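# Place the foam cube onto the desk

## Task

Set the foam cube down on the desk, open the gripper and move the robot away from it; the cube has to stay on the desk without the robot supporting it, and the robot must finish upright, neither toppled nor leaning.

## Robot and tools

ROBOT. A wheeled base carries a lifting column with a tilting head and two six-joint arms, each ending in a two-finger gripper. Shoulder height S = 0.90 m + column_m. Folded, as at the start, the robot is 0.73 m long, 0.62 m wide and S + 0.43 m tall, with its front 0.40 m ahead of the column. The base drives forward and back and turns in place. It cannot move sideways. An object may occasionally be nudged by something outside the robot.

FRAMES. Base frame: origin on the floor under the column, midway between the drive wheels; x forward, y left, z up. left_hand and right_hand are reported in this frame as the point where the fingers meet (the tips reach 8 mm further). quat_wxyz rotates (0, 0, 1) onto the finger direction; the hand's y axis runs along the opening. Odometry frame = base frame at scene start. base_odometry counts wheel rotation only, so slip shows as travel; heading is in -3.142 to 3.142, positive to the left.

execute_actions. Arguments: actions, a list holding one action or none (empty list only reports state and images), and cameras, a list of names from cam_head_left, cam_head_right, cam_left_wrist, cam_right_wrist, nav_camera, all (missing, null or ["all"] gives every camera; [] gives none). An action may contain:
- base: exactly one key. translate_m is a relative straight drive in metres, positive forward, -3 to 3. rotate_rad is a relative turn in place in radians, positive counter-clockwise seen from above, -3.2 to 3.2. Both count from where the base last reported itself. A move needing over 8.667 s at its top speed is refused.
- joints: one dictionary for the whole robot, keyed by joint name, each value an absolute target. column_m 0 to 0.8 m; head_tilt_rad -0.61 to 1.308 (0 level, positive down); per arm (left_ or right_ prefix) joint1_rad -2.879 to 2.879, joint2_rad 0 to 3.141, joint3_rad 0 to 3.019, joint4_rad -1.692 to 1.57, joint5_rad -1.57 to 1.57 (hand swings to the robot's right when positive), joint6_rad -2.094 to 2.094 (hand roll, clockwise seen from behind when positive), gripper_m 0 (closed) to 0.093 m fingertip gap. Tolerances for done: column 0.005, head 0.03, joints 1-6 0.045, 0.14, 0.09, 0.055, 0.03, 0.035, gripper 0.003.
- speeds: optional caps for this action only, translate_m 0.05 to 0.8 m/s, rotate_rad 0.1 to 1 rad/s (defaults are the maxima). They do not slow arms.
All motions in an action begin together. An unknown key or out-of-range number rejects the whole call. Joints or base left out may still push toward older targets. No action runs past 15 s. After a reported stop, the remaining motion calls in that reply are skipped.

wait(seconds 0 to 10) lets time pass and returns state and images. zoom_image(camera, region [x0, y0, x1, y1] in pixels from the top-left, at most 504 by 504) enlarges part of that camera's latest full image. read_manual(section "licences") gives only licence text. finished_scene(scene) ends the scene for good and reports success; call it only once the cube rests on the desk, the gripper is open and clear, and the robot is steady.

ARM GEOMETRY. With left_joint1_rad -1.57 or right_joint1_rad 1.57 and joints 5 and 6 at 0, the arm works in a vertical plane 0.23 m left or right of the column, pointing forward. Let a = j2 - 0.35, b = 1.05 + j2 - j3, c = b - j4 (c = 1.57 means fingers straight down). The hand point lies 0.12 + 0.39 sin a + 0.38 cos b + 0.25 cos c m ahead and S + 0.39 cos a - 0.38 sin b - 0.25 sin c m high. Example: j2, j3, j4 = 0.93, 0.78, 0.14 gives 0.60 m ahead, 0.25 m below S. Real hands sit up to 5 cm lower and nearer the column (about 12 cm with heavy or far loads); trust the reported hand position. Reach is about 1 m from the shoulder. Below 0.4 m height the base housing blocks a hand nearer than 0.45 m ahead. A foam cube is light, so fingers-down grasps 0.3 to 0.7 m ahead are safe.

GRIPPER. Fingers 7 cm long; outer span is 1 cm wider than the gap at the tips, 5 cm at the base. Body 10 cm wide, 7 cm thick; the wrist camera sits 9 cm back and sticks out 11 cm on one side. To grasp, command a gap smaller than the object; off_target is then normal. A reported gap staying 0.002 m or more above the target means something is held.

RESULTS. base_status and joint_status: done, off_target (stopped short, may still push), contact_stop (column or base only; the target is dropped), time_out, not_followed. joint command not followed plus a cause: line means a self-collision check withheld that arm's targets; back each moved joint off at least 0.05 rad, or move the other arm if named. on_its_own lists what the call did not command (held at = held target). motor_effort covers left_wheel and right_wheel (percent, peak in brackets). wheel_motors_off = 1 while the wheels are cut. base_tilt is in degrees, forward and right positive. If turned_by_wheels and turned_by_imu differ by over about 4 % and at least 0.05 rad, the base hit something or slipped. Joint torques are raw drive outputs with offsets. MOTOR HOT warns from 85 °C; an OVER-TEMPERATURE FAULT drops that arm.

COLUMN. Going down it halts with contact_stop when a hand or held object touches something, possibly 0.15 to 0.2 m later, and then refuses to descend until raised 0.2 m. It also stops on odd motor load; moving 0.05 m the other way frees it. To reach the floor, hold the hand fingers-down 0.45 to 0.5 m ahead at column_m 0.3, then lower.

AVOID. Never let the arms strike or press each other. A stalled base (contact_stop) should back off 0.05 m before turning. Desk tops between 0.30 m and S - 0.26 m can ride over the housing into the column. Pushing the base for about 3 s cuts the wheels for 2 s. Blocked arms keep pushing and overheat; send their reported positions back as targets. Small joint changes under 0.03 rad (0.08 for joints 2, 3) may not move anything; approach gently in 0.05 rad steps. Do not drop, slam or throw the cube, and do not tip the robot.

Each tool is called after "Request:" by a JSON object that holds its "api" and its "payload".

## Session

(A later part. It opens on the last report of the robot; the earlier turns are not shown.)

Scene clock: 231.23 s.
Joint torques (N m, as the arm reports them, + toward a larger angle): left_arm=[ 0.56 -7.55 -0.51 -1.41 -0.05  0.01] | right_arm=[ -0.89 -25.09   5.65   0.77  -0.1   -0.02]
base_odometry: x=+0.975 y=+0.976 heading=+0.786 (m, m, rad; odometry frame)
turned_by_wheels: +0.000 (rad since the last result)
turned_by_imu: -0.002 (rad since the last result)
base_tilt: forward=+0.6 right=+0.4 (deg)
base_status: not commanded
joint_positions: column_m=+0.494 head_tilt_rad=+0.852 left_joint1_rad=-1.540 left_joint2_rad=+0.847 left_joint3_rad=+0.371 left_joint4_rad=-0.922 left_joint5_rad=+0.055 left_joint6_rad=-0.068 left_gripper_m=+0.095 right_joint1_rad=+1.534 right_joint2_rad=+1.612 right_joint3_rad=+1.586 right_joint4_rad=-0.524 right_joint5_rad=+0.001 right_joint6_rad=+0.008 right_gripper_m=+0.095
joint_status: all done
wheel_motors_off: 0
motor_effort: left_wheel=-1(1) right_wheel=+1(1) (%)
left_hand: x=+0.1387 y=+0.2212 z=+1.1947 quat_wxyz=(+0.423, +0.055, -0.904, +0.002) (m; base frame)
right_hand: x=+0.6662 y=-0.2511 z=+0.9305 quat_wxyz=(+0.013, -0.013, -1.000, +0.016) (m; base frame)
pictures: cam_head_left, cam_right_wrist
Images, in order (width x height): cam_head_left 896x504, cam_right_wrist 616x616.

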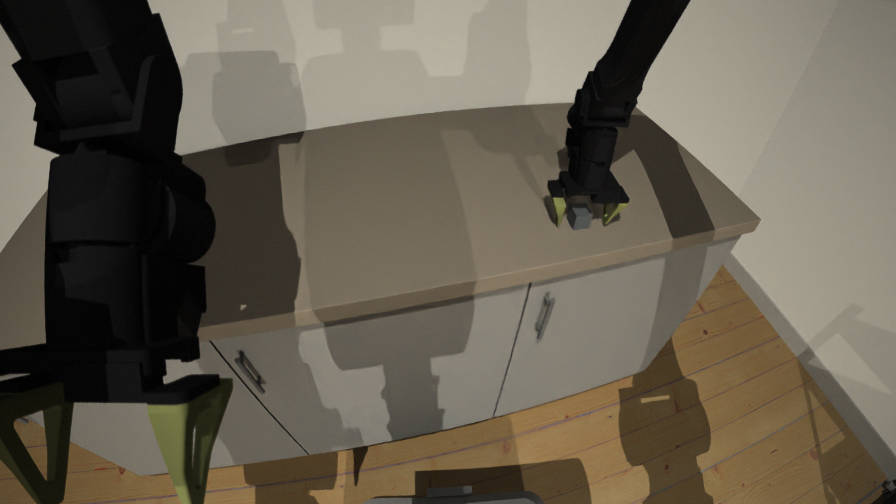

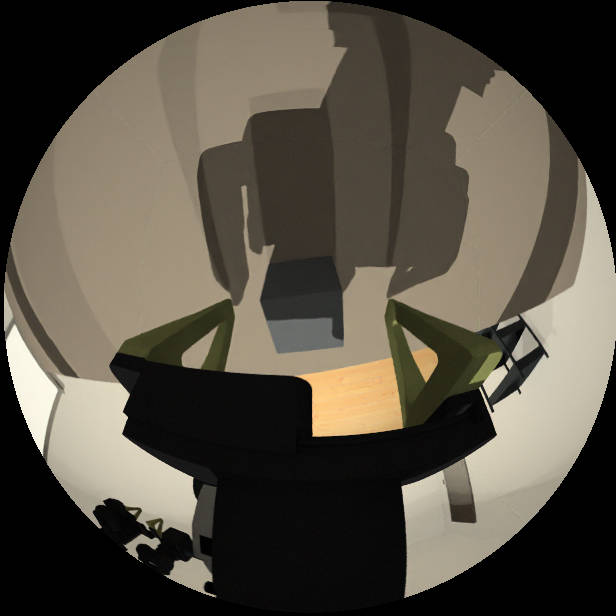

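Request:
{"api": "execute_actions", "payload": {"actions": [{"base":{"translate_m":0.012},"joints":{"column_m":0.503}}], "cameras": ["cam_right_wrist"]}}

Request:
{"api": "execute_actions", "payload": {"actions": [{"joints":{"right_gripper_m":0.02}}], "cameras": ["cam_head_left","cam_right_wrist"]}}

Scene clock: 245.37 s.
Joint torques (N m, as the arm reports them, + toward a larger angle): left_arm=[ 0.52 -7.61 -0.53 -1.41 -0.04  0.  ] | right_arm=[ -1.13 -24.94   5.65   0.7   -0.1   -0.02]
base_odometry: x=+0.984 y=+0.985 heading=+0.785 (m, m, rad; odometry frame)
turned_by_wheels: +0.000 (rad since the last result)
turned_by_imu: -0.002 (rad since the last result)
base_tilt: forward=+0.7 right=+0.4 (deg)
base_status: done
joint_positions: column_m=+0.503 head_tilt_rad=+0.853 left_joint1_rad=-1.540 left_joint2_rad=+0.847 left_joint3_rad=+0.372 left_joint4_rad=-0.922 left_joint5_rad=+0.055 left_joint6_rad=-0.068 left_gripper_m=+0.095 right_joint1_rad=+1.534 right_joint2_rad=+1.610 right_joint3_rad=+1.587 right_joint4_rad=-0.524 right_joint5_rad=+0.001 right_joint6_rad=+0.008 right_gripper_m=+0.095
joint_status: all done
wheel_motors_off: 0
motor_effort: left_wheel=+0(26) right_wheel=+0(28) (%)
left_hand: x=+0.1391 y=+0.2213 z=+1.2034 quat_wxyz=(+0.423, +0.055, -0.905, +0.002) (m; base frame)
right_hand: x=+0.6677 y=-0.2511 z=+0.9408 quat_wxyz=(+0.012, -0.013, -1.000, +0.016) (m; base frame)
pictures: cam_right_wrist
Images, in order (width x height): cam_right_wrist 616x616.

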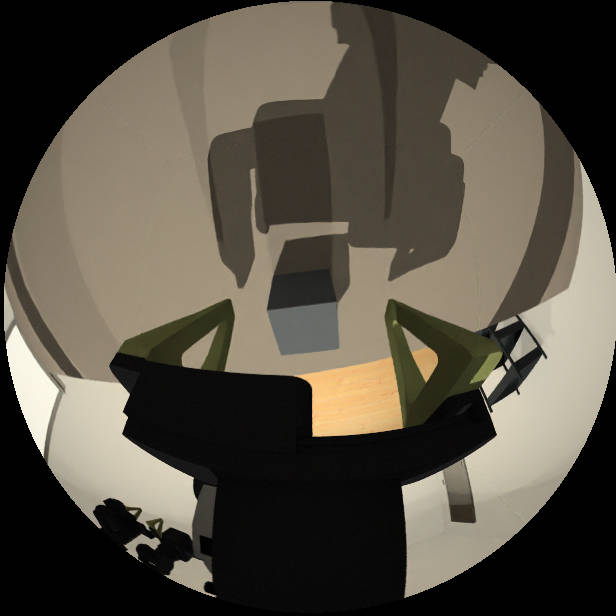

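Scene clock: 246.03 s.
Joint torques (N m, as the arm reports them, + toward a larger angle): left_arm=[ 0.61 -7.54 -0.56 -1.43 -0.05  0.  ] | right_arm=[ -0.94 -24.9    5.6    0.7   -0.1   -0.03]
base_odometry: x=+0.984 y=+0.985 heading=+0.785 (m, m, rad; odometry frame)
turned_by_wheels: +0.000 (rad since the last result)
turned_by_imu: +0.000 (rad since the last result)
base_tilt: forward=+0.7 right=+0.4 (deg)
base_status: not commanded
joint_positions: column_m=+0.503 head_tilt_rad=+0.853 left_joint1_rad=-1.540 left_joint2_rad=+0.847 left_joint3_rad=+0.372 left_joint4_rad=-0.922 left_joint5_rad=+0.055 left_joint6_rad=-0.068 left_gripper_m=+0.095 right_joint1_rad=+1.534 right_joint2_rad=+1.610 right_joint3_rad=+1.587 right_joint4_rad=-0.524 right_joint5_rad=+0.001 right_joint6_rad=+0.008 right_gripper_m=+0.033
joint_status: right_gripper_m off_target (ended at +0.033, target +0.020)
wheel_motors_off: 0
motor_effort: left_wheel=+1(1) right_wheel=+0(0) (%)
left_hand: x=+0.1391 y=+0.2213 z=+1.2034 quat_wxyz=(+0.423, +0.055, -0.905, +0.002) (m; base frame)
right_hand: x=+0.6677 y=-0.2511 z=+0.9408 quat_wxyz=(+0.012, -0.013, -1.000, +0.016) (m; base frame)
pictures: cam_head_left, cam_right_wrist
Images, in order (width x height): cam_head_left 896x504, cam_right_wrist 616x616.

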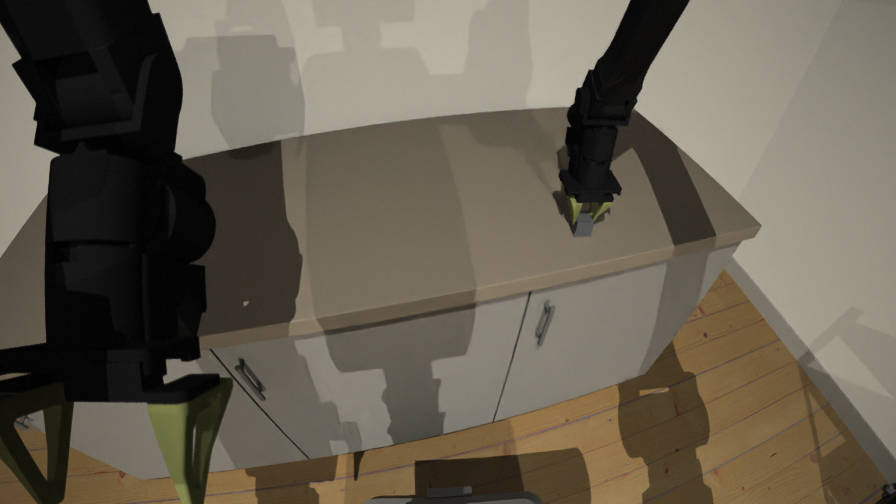

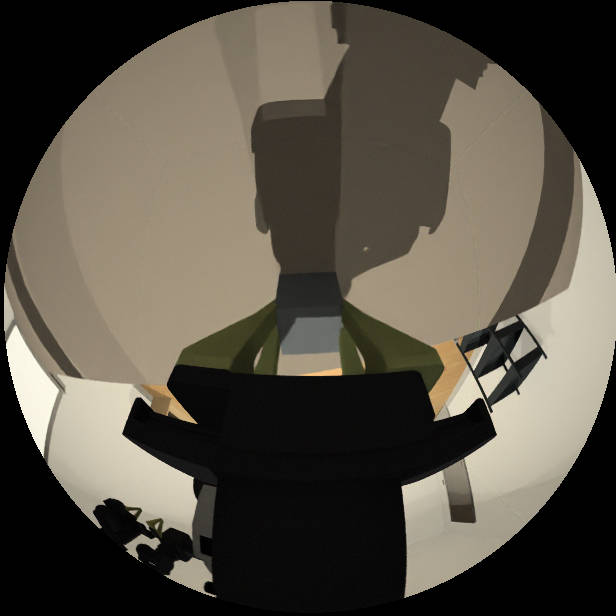

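Request:
{"api": "zoom_image", "payload": {"camera": "cam_head_left", "region": [520, 160, 660, 270]}}

Region (520, 160, 660, 270) of cam_head_left's 896x504 image, scaled by 3.600, with more detail than that image has; it fills the top 396 rows of this view, and the rest is white.

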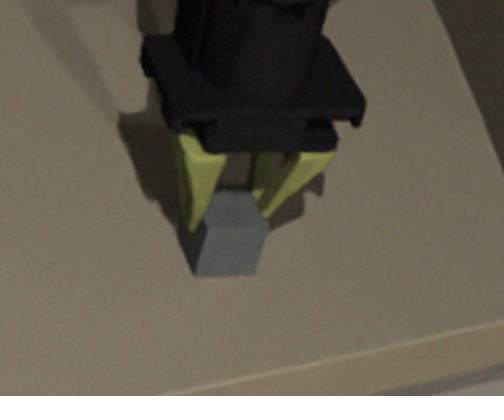

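Request:
{"api": "execute_actions", "payload": {"actions": [{"joints":{"column_m":0.56}}], "cameras": ["cam_head_left","cam_right_wrist"]}}

Scene clock: 305.53 s.
Joint torques (N m, as the arm reports them, + toward a larger angle): left_arm=[ 0.55 -7.67 -0.54 -1.42 -0.05  0.01] | right_arm=[ -0.92 -25.07   5.66   0.76  -0.1   -0.02]
base_odometry: x=+0.984 y=+0.985 heading=+0.785 (m, m, rad; odometry frame)
turned_by_wheels: +0.000 (rad since the last result)
turned_by_imu: -0.002 (rad since the last result)
base_tilt: forward=+0.7 right=+0.4 (deg)
base_status: not commanded
joint_positions: column_m=+0.560 head_tilt_rad=+0.853 left_joint1_rad=-1.540 left_joint2_rad=+0.847 left_joint3_rad=+0.372 left_joint4_rad=-0.922 left_joint5_rad=+0.055 left_joint6_rad=-0.068 left_gripper_m=+0.095 right_joint1_rad=+1.534 right_joint2_rad=+1.610 right_joint3_rad=+1.587 right_joint4_rad=-0.524 right_joint5_rad=+0.001 right_joint6_rad=+0.008 right_gripper_m=+0.033
joint_status: all done
wheel_motors_off: 0
motor_effort: left_wheel=+1(0) right_wheel=+0(0) (%)
left_hand: x=+0.1391 y=+0.2213 z=+1.2604 quat_wxyz=(+0.423, +0.055, -0.905, +0.002) (m; base frame)
right_hand: x=+0.6677 y=-0.2511 z=+0.9978 quat_wxyz=(+0.012, -0.013, -1.000, +0.016) (m; base frame)
pictures: cam_head_left, cam_right_wrist
Images, in order (width x height): cam_head_left 896x504, cam_right_wrist 616x616.

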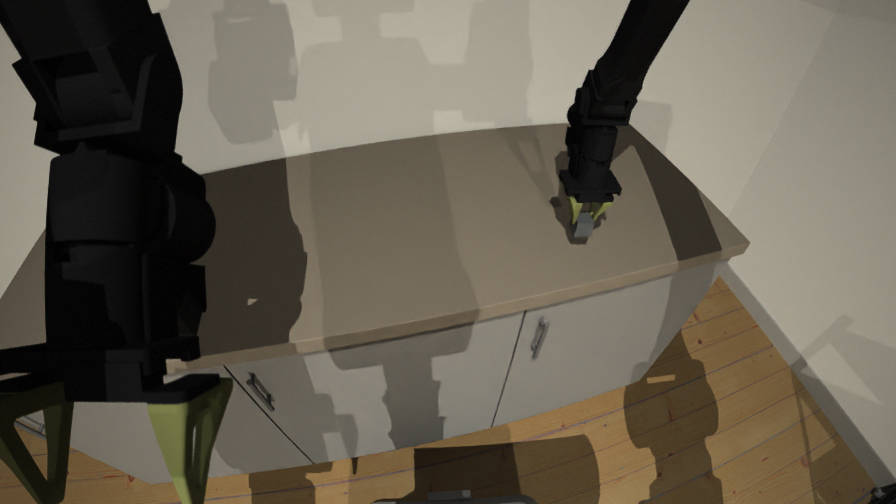

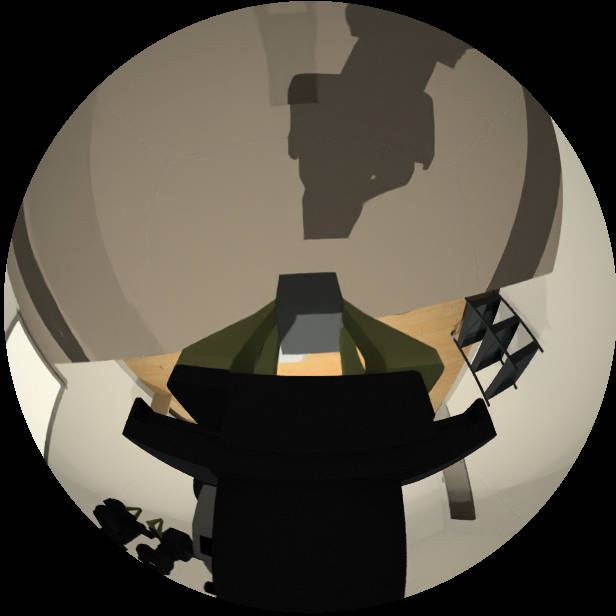

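Request:
{"api": "execute_actions", "payload": {"actions": [{"base":{"translate_m":-1.6},"joints":{"head_tilt_rad":0.6}}], "cameras": ["cam_head_left"]}}

Request:
{"api": "execute_actions", "payload": {"actions": [{"base":{"rotate_rad":-2.69},"joints":{"column_m":0.42}}], "cameras": ["cam_head_left","cam_right_wrist","nav_camera"]}}

Scene clock: 323.33 s.
Joint torques (N m, as the arm reports them, + toward a larger angle): left_arm=[ 0.59 -7.53 -0.31 -1.45 -0.05  0.  ] | right_arm=[ -0.97 -24.77   5.52   0.69  -0.1   -0.02]
base_odometry: x=-0.148 y=-0.146 heading=+0.785 (m, m, rad; odometry frame)
turned_by_wheels: -0.001 (rad since the last result)
turned_by_imu: -0.005 (rad since the last result)
base_tilt: forward=+0.6 right=+0.4 (deg)
base_status: done
joint_positions: column_m=+0.560 head_tilt_rad=+0.617 left_joint1_rad=-1.540 left_joint2_rad=+0.847 left_joint3_rad=+0.368 left_joint4_rad=-0.922 left_joint5_rad=+0.055 left_joint6_rad=-0.068 left_gripper_m=+0.095 right_joint1_rad=+1.535 right_joint2_rad=+1.610 right_joint3_rad=+1.588 right_joint4_rad=-0.524 right_joint5_rad=+0.001 right_joint6_rad=+0.008 right_gripper_m=+0.033
joint_status: all done
wheel_motors_off: 0
motor_effort: left_wheel=-1(39) right_wheel=+1(51) (%)
left_hand: x=+0.1371 y=+0.2212 z=+1.2611 quat_wxyz=(+0.424, +0.055, -0.904, +0.002) (m; base frame)
right_hand: x=+0.6685 y=-0.2509 z=+0.9981 quat_wxyz=(+0.011, -0.013, -1.000, +0.016) (m; base frame)
pictures: cam_head_left
Images, in order (width x height): cam_head_left 896x504.

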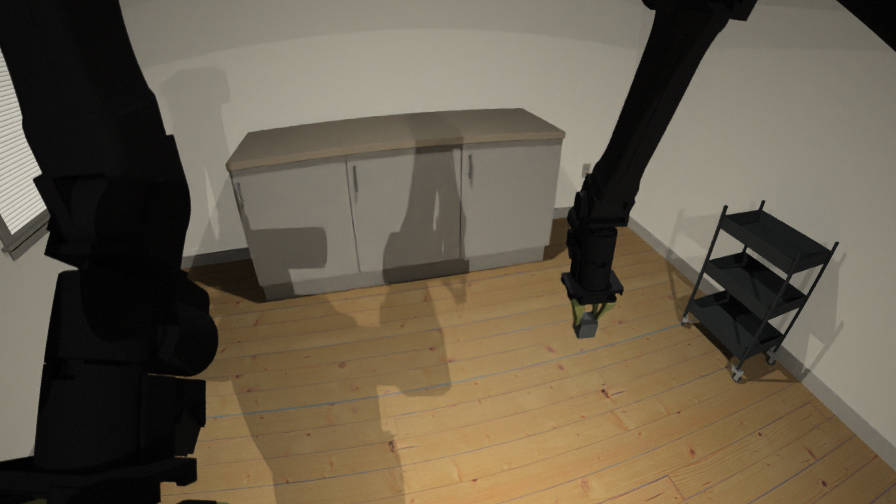

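Scene clock: 327.43 s.
Joint torques (N m, as the arm reports them, + toward a larger angle): left_arm=[ 0.57 -7.52 -0.32 -1.42 -0.05  0.01] | right_arm=[ -0.86 -24.85   5.58   0.7   -0.1   -0.02]
base_odometry: x=-0.148 y=-0.146 heading=-1.904 (m, m, rad; odometry frame)
turned_by_wheels: -2.689 (rad since the last result)
turned_by_imu: -2.662 (rad since the last result)
base_tilt: forward=+0.5 right=+0.4 (deg)
base_status: done
joint_positions: column_m=+0.420 head_tilt_rad=+0.617 left_joint1_rad=-1.540 left_joint2_rad=+0.847 left_joint3_rad=+0.368 left_joint4_rad=-0.922 left_joint5_rad=+0.055 left_joint6_rad=-0.068 left_gripper_m=+0.095 right_joint1_rad=+1.533 right_joint2_rad=+1.609 right_joint3_rad=+1.588 right_joint4_rad=-0.524 right_joint5_rad=+0.001 right_joint6_rad=+0.008 right_gripper_m=+0.033
joint_status: all done
wheel_motors_off: 0
motor_effort: left_wheel=+3(42) right_wheel=-3(39) (%)
left_hand: x=+0.1371 y=+0.2212 z=+1.1212 quat_wxyz=(+0.424, +0.055, -0.904, +0.002) (m; base frame)
right_hand: x=+0.6688 y=-0.2519 z=+0.8587 quat_wxyz=(+0.011, -0.013, -1.000, +0.017) (m; base frame)
pictures: cam_head_left, cam_right_wrist, nav_camera
Images, in order (width x height): cam_head_left 896x504, cam_right_wrist 616x616, nav_camera 896x504.

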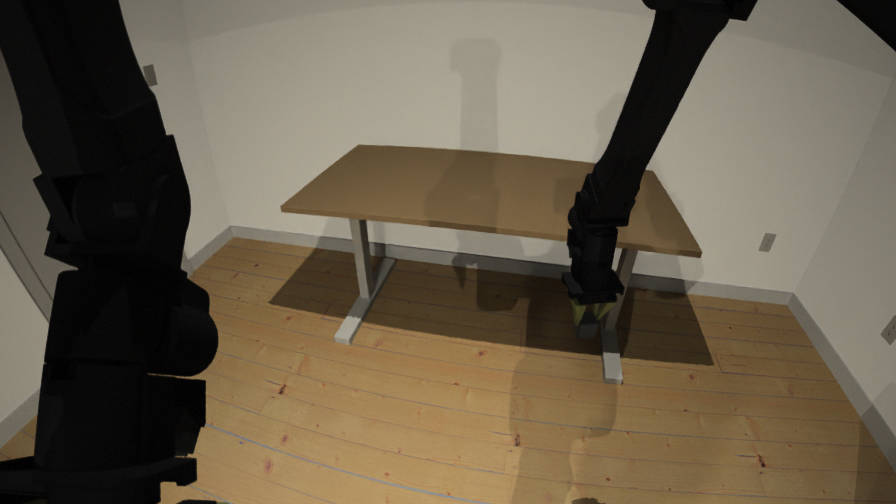

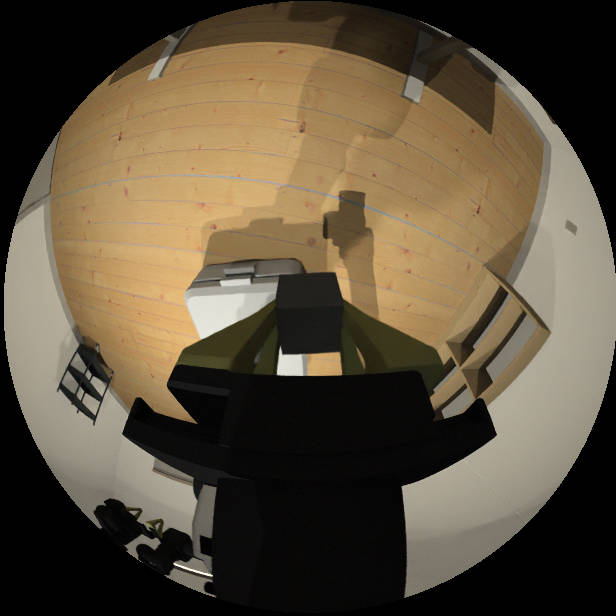

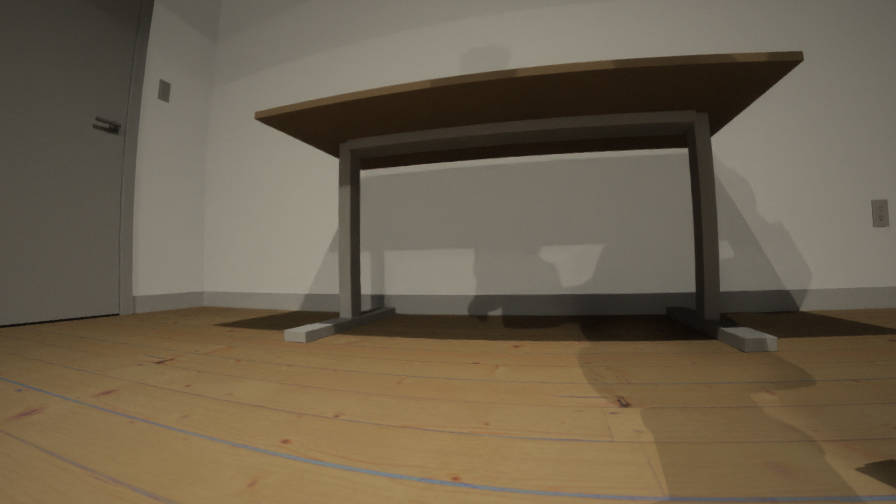

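Request:
{"api": "execute_actions", "payload": {"actions": [{"base":{"translate_m":0.78},"joints":{"head_tilt_rad":0.85}}], "cameras": ["cam_head_left","cam_right_wrist"]}}

Scene clock: 345.90 s.
Joint torques (N m, as the arm reports them, + toward a larger angle): left_arm=[ 0.55 -7.53 -0.48 -1.42 -0.05  0.01] | right_arm=[ -1.01 -25.02   5.47   0.7   -0.1   -0.02]
base_odometry: x=-0.403 y=-0.883 heading=-1.905 (m, m, rad; odometry frame)
turned_by_wheels: -0.001 (rad since the last result)
turned_by_imu: -0.003 (rad since the last result)
base_tilt: forward=+0.6 right=+0.4 (deg)
base_status: done
joint_positions: column_m=+0.420 head_tilt_rad=+0.852 left_joint1_rad=-1.540 left_joint2_rad=+0.847 left_joint3_rad=+0.371 left_joint4_rad=-0.922 left_joint5_rad=+0.055 left_joint6_rad=-0.068 left_gripper_m=+0.095 right_joint1_rad=+1.534 right_joint2_rad=+1.609 right_joint3_rad=+1.588 right_joint4_rad=-0.524 right_joint5_rad=+0.001 right_joint6_rad=+0.008 right_gripper_m=+0.033
joint_status: all done
wheel_motors_off: 0
motor_effort: left_wheel=+0(44) right_wheel=+1(44) (%)
left_hand: x=+0.1383 y=+0.2212 z=+1.1208 quat_wxyz=(+0.423, +0.055, -0.904, +0.002) (m; base frame)
right_hand: x=+0.6690 y=-0.2514 z=+0.8587 quat_wxyz=(+0.011, -0.013, -1.000, +0.017) (m; base frame)
pictures: cam_head_left, cam_right_wrist
Images, in order (width x height): cam_head_left 896x504, cam_right_wrist 616x616.

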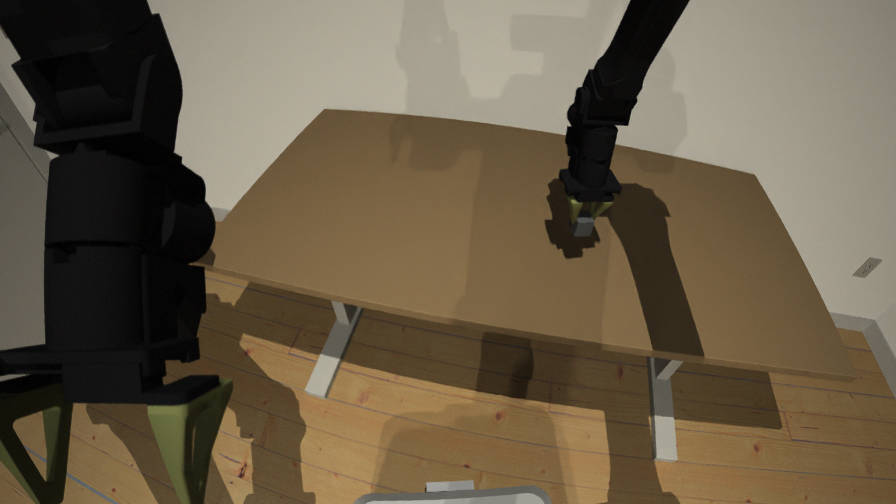

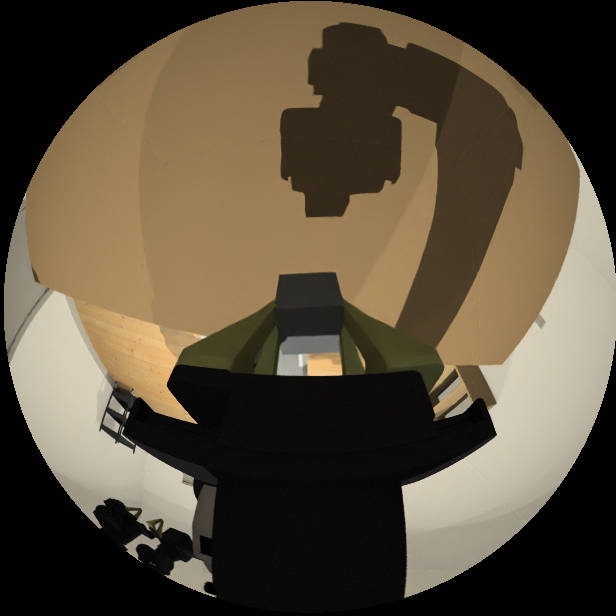

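Request:
{"api": "execute_actions", "payload": {"actions": [{"joints":{"column_m":0.365}}], "cameras": ["cam_head_left","cam_right_wrist"]}}

Request:
{"api": "zoom_image", "payload": {"camera": "cam_head_left", "region": [520, 160, 660, 270]}}

Scene clock: 353.67 s.
Joint torques (N m, as the arm reports them, + toward a larger angle): left_arm=[ 0.57 -7.55 -0.46 -1.41 -0.05  0.01] | right_arm=[ -0.89 -24.86   5.55   0.73  -0.1   -0.03]
base_odometry: x=-0.403 y=-0.883 heading=-1.905 (m, m, rad; odometry frame)
turned_by_wheels: +0.000 (rad since the last result)
turned_by_imu: -0.002 (rad since the last result)
base_tilt: forward=+0.6 right=+0.4 (deg)
base_status: not commanded
joint_positions: column_m=+0.365 head_tilt_rad=+0.852 left_joint1_rad=-1.540 left_joint2_rad=+0.847 left_joint3_rad=+0.371 left_joint4_rad=-0.922 left_joint5_rad=+0.055 left_joint6_rad=-0.068 left_gripper_m=+0.095 right_joint1_rad=+1.534 right_joint2_rad=+1.609 right_joint3_rad=+1.588 right_joint4_rad=-0.524 right_joint5_rad=+0.001 right_joint6_rad=+0.008 right_gripper_m=+0.033
joint_status: all done
wheel_motors_off: 0
motor_effort: left_wheel=+0(1) right_wheel=+1(1) (%)
left_hand: x=+0.1383 y=+0.2212 z=+1.0658 quat_wxyz=(+0.423, +0.055, -0.904, +0.002) (m; base frame)
right_hand: x=+0.6690 y=-0.2514 z=+0.8038 quat_wxyz=(+0.011, -0.013, -1.000, +0.017) (m; base frame)
pictures: cam_head_left, cam_right_wrist
Images, in order (width x height): cam_head_left 896x504, cam_right_wrist 616x616.

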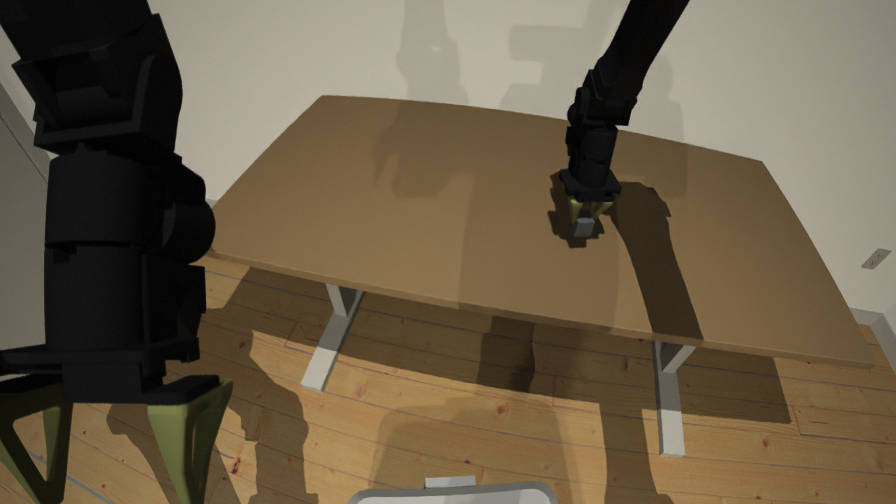

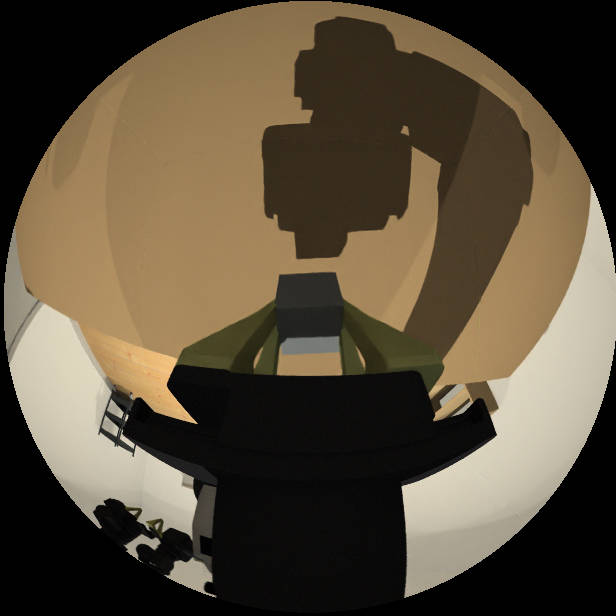

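Region (520, 160, 660, 270) of cam_head_left's 896x504 image, scaled by 3.600, with more detail than that image has; it fills the top 396 rows of this view, and the rest is white.

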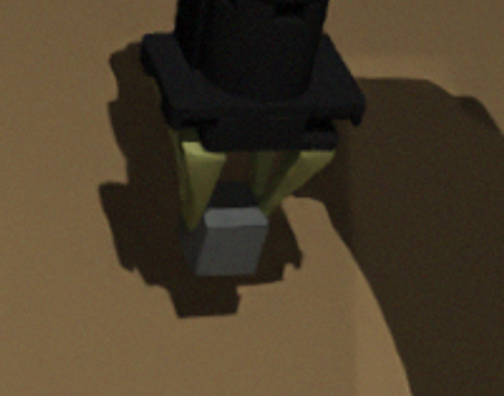

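Request:
{"api": "execute_actions", "payload": {"actions": [{"joints":{"column_m":0.343}}], "cameras": ["cam_head_left","cam_right_wrist"]}}

Request:
{"api": "zoom_image", "payload": {"camera": "cam_head_left", "region": [520, 160, 660, 270]}}

Scene clock: 365.97 s.
Joint torques (N m, as the arm reports them, + toward a larger angle): left_arm=[ 0.64 -7.49 -0.51 -1.38 -0.05  0.01] | right_arm=[ -0.89 -24.49   5.62   0.74  -0.1   -0.03]
base_odometry: x=-0.403 y=-0.883 heading=-1.905 (m, m, rad; odometry frame)
turned_by_wheels: +0.000 (rad since the last result)
turned_by_imu: -0.002 (rad since the last result)
base_tilt: forward=+0.8 right=+0.4 (deg)
base_status: not commanded
joint_positions: column_m=+0.343 head_tilt_rad=+0.852 left_joint1_rad=-1.540 left_joint2_rad=+0.847 left_joint3_rad=+0.371 left_joint4_rad=-0.922 left_joint5_rad=+0.055 left_joint6_rad=-0.068 left_gripper_m=+0.095 right_joint1_rad=+1.534 right_joint2_rad=+1.609 right_joint3_rad=+1.588 right_joint4_rad=-0.524 right_joint5_rad=+0.001 right_joint6_rad=+0.008 right_gripper_m=+0.033
joint_status: all done
wheel_motors_off: 0
motor_effort: left_wheel=+0(1) right_wheel=+1(1) (%)
left_hand: x=+0.1383 y=+0.2212 z=+1.0438 quat_wxyz=(+0.423, +0.055, -0.904, +0.002) (m; base frame)
right_hand: x=+0.6690 y=-0.2514 z=+0.7817 quat_wxyz=(+0.011, -0.013, -1.000, +0.017) (m; base frame)
pictures: cam_head_left, cam_right_wrist
Images, in order (width x height): cam_head_left 896x504, cam_right_wrist 616x616.

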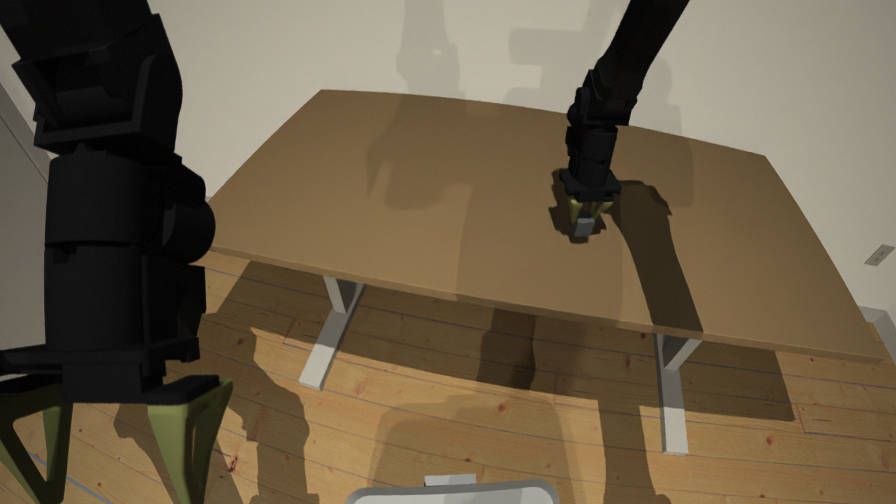

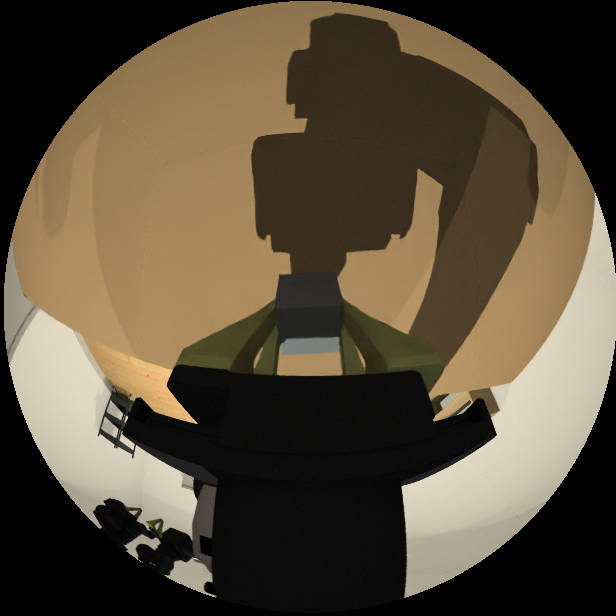

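Region (520, 160, 660, 270) of cam_head_left's 896x504 image, scaled by 3.600, with more detail than that image has; it fills the top 396 rows of this view, and the rest is white.

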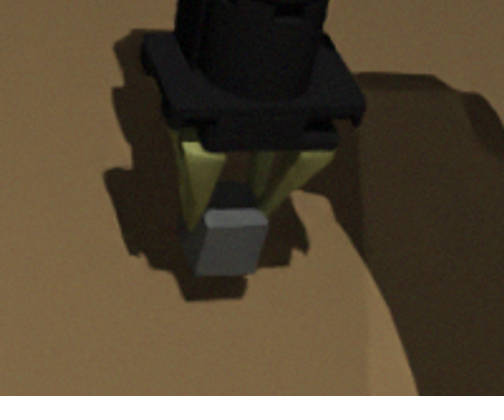

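Request:
{"api": "execute_actions", "payload": {"actions": [{"joints":{"column_m":0.318}}], "cameras": ["cam_head_left","cam_right_wrist"]}}

Request:
{"api": "zoom_image", "payload": {"camera": "cam_head_left", "region": [520, 160, 660, 270]}}

Scene clock: 369.50 s.
Joint torques (N m, as the arm reports them, + toward a larger angle): left_arm=[ 0.59 -7.55 -0.48 -1.41 -0.05  0.01] | right_arm=[ -0.86 -24.79   5.53   0.69  -0.1   -0.02]
base_odometry: x=-0.403 y=-0.883 heading=-1.905 (m, m, rad; odometry frame)
turned_by_wheels: +0.000 (rad since the last result)
turned_by_imu: -0.001 (rad since the last result)
base_tilt: forward=+0.7 right=+0.4 (deg)
base_status: not commanded
joint_positions: column_m=+0.318 head_tilt_rad=+0.852 left_joint1_rad=-1.540 left_joint2_rad=+0.847 left_joint3_rad=+0.371 left_joint4_rad=-0.922 left_joint5_rad=+0.055 left_joint6_rad=-0.068 left_gripper_m=+0.095 right_joint1_rad=+1.534 right_joint2_rad=+1.609 right_joint3_rad=+1.588 right_joint4_rad=-0.524 right_joint5_rad=+0.001 right_joint6_rad=+0.008 right_gripper_m=+0.033
joint_status: all done
wheel_motors_off: 0
motor_effort: left_wheel=+0(1) right_wheel=+1(1) (%)
left_hand: x=+0.1383 y=+0.2212 z=+1.0188 quat_wxyz=(+0.423, +0.055, -0.904, +0.002) (m; base frame)
right_hand: x=+0.6692 y=-0.2514 z=+0.7569 quat_wxyz=(+0.010, -0.013, -1.000, +0.017) (m; base frame)
pictures: cam_head_left, cam_right_wrist
Images, in order (width x height): cam_head_left 896x504, cam_right_wrist 616x616.

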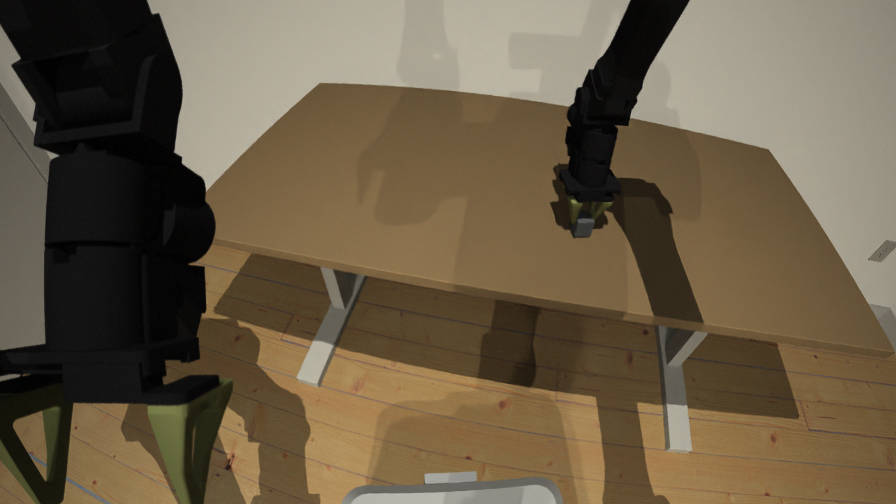

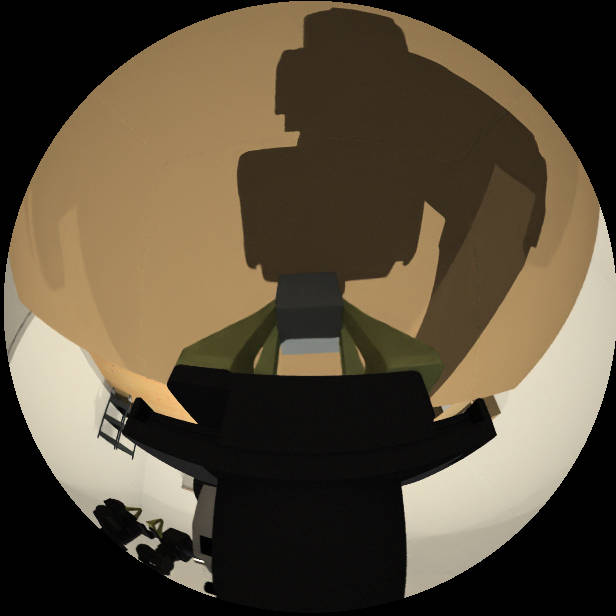

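Region (520, 160, 660, 270) of cam_head_left's 896x504 image, scaled by 3.600, with more detail than that image has; it fills the top 396 rows of this view, and the rest is white.

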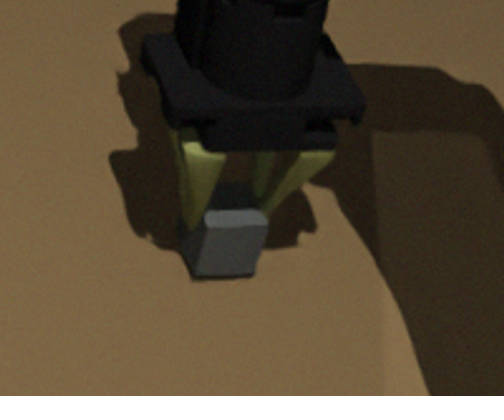

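Request:
{"api": "execute_actions", "payload": {"actions": [{"joints":{"column_m":0.312}}], "cameras": []}}

Request:
{"api": "execute_actions", "payload": {"actions": [{"joints":{"right_gripper_m":0.09}}], "cameras": ["cam_head_left","cam_right_wrist"]}}

Scene clock: 373.10 s.
Joint torques (N m, as the arm reports them, + toward a larger angle): left_arm=[ 0.51 -7.68 -0.41 -1.4  -0.05  0.01] | right_arm=[ -0.89 -24.78   5.53   0.7   -0.1   -0.03]
base_odometry: x=-0.403 y=-0.883 heading=-1.905 (m, m, rad; odometry frame)
turned_by_wheels: +0.000 (rad since the last result)
turned_by_imu: -0.002 (rad since the last result)
base_tilt: forward=+0.7 right=+0.4 (deg)
base_status: not commanded
joint_positions: column_m=+0.312 head_tilt_rad=+0.852 left_joint1_rad=-1.540 left_joint2_rad=+0.847 left_joint3_rad=+0.371 left_joint4_rad=-0.922 left_joint5_rad=+0.055 left_joint6_rad=-0.068 left_gripper_m=+0.095 right_joint1_rad=+1.534 right_joint2_rad=+1.609 right_joint3_rad=+1.588 right_joint4_rad=-0.524 right_joint5_rad=+0.001 right_joint6_rad=+0.008 right_gripper_m=+0.033
joint_status: all done
wheel_motors_off: 0
motor_effort: left_wheel=-1(1) right_wheel=+1(1) (%)
left_hand: x=+0.1383 y=+0.2212 z=+1.0128 quat_wxyz=(+0.423, +0.055, -0.904, +0.002) (m; base frame)
right_hand: x=+0.6692 y=-0.2514 z=+0.7510 quat_wxyz=(+0.010, -0.013, -1.000, +0.017) (m; base frame)
pictures: none
No camera images: the call's "cameras" was empty. Leave "cameras" out to get every camera's image.

Scene clock: 373.77 s.
Joint torques (N m, as the arm reports them, + toward a larger angle): left_arm=[ 0.55 -7.55 -0.44 -1.42 -0.05  0.01] | right_arm=[ -0.88 -24.99   5.6    0.7   -0.1   -0.02]
base_odometry: x=-0.403 y=-0.883 heading=-1.905 (m, m, rad; odometry frame)
turned_by_wheels: +0.000 (rad since the last result)
turned_by_imu: +0.000 (rad since the last result)
base_tilt: forward=+0.6 right=+0.4 (deg)
base_status: not commanded
joint_positions: column_m=+0.312 head_tilt_rad=+0.852 left_joint1_rad=-1.540 left_joint2_rad=+0.847 left_joint3_rad=+0.371 left_joint4_rad=-0.922 left_joint5_rad=+0.055 left_joint6_rad=-0.068 left_gripper_m=+0.095 right_joint1_rad=+1.534 right_joint2_rad=+1.609 right_joint3_rad=+1.588 right_joint4_rad=-0.524 right_joint5_rad=+0.001 right_joint6_rad=+0.008 right_gripper_m=+0.090
joint_status: all done
wheel_motors_off: 0
motor_effort: left_wheel=-1(1) right_wheel=+1(1) (%)
left_hand: x=+0.1383 y=+0.2212 z=+1.0128 quat_wxyz=(+0.423, +0.055, -0.904, +0.002) (m; base frame)
right_hand: x=+0.6692 y=-0.2514 z=+0.7510 quat_wxyz=(+0.010, -0.013, -1.000, +0.017) (m; base frame)
pictures: cam_head_left, cam_right_wrist
Images, in order (width x height): cam_head_left 896x504, cam_right_wrist 616x616.

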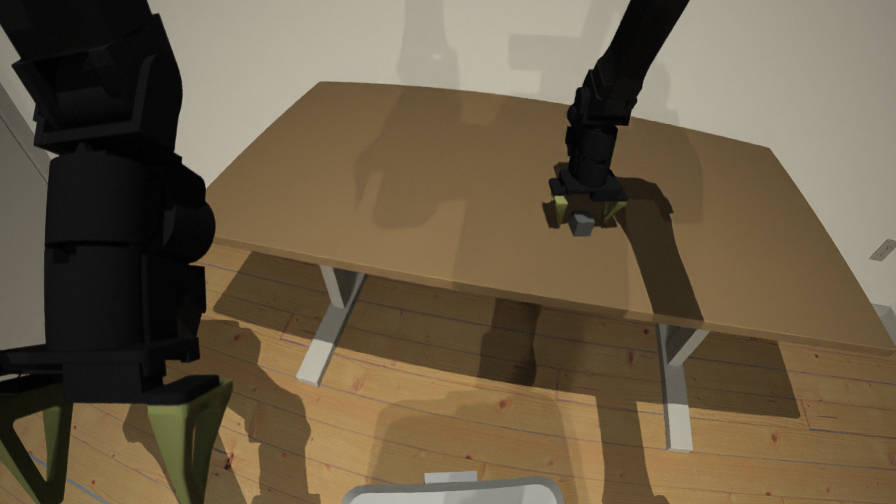

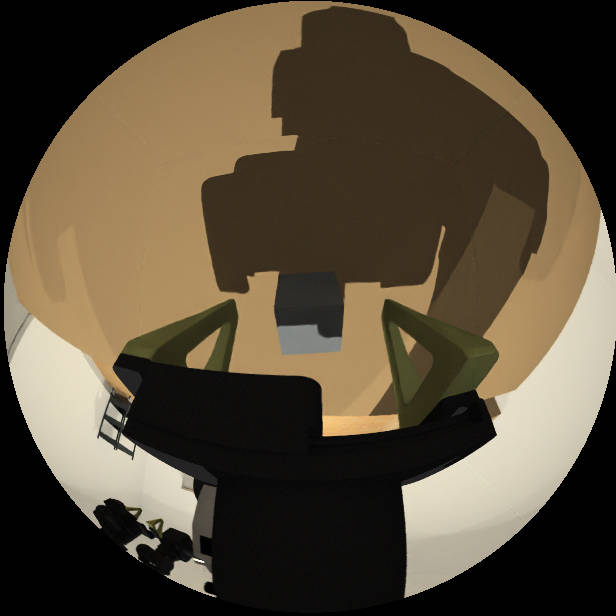

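Request:
{"api": "execute_actions", "payload": {"actions": [{"base":{"translate_m":-0.6},"joints":{"column_m":0.4,"head_tilt_rad":0.65}}], "cameras": ["cam_head_left"]}}

Scene clock: 381.20 s.
Joint torques (N m, as the arm reports them, + toward a larger angle): left_arm=[ 0.59 -7.33 -0.26 -1.44 -0.05  0.  ] | right_arm=[ -1.15 -24.51   5.55   0.72  -0.1   -0.02]
base_odometry: x=-0.206 y=-0.317 heading=-1.906 (m, m, rad; odometry frame)
turned_by_wheels: -0.001 (rad since the last result)
turned_by_imu: -0.004 (rad since the last result)
base_tilt: forward=+0.5 right=+0.4 (deg)
base_status: done
joint_positions: column_m=+0.400 head_tilt_rad=+0.667 left_joint1_rad=-1.540 left_joint2_rad=+0.846 left_joint3_rad=+0.367 left_joint4_rad=-0.922 left_joint5_rad=+0.055 left_joint6_rad=-0.068 left_gripper_m=+0.095 right_joint1_rad=+1.536 right_joint2_rad=+1.609 right_joint3_rad=+1.588 right_joint4_rad=-0.523 right_joint5_rad=+0.001 right_joint6_rad=+0.008 right_gripper_m=+0.090
joint_status: all done
wheel_motors_off: 0
motor_effort: left_wheel=+0(27) right_wheel=+0(49) (%)
left_hand: x=+0.1368 y=+0.2212 z=+1.1012 quat_wxyz=(+0.425, +0.055, -0.904, +0.002) (m; base frame)
right_hand: x=+0.6691 y=-0.2498 z=+0.8387 quat_wxyz=(+0.010, -0.013, -1.000, +0.016) (m; base frame)
pictures: cam_head_left
Images, in order (width x height): cam_head_left 896x504.

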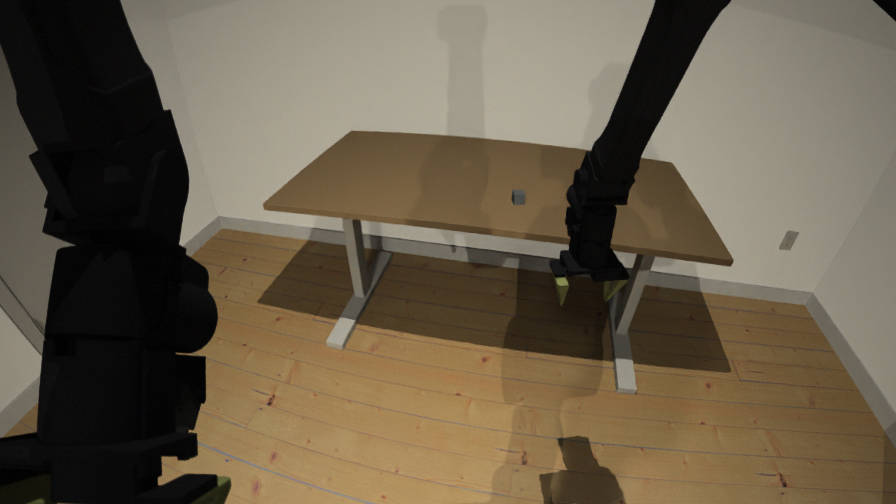

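The cube is on the desk and the robot is clear.

Request:
{"api": "finished_scene", "payload": {"scene": 1}}

The scene is finished: the task was done.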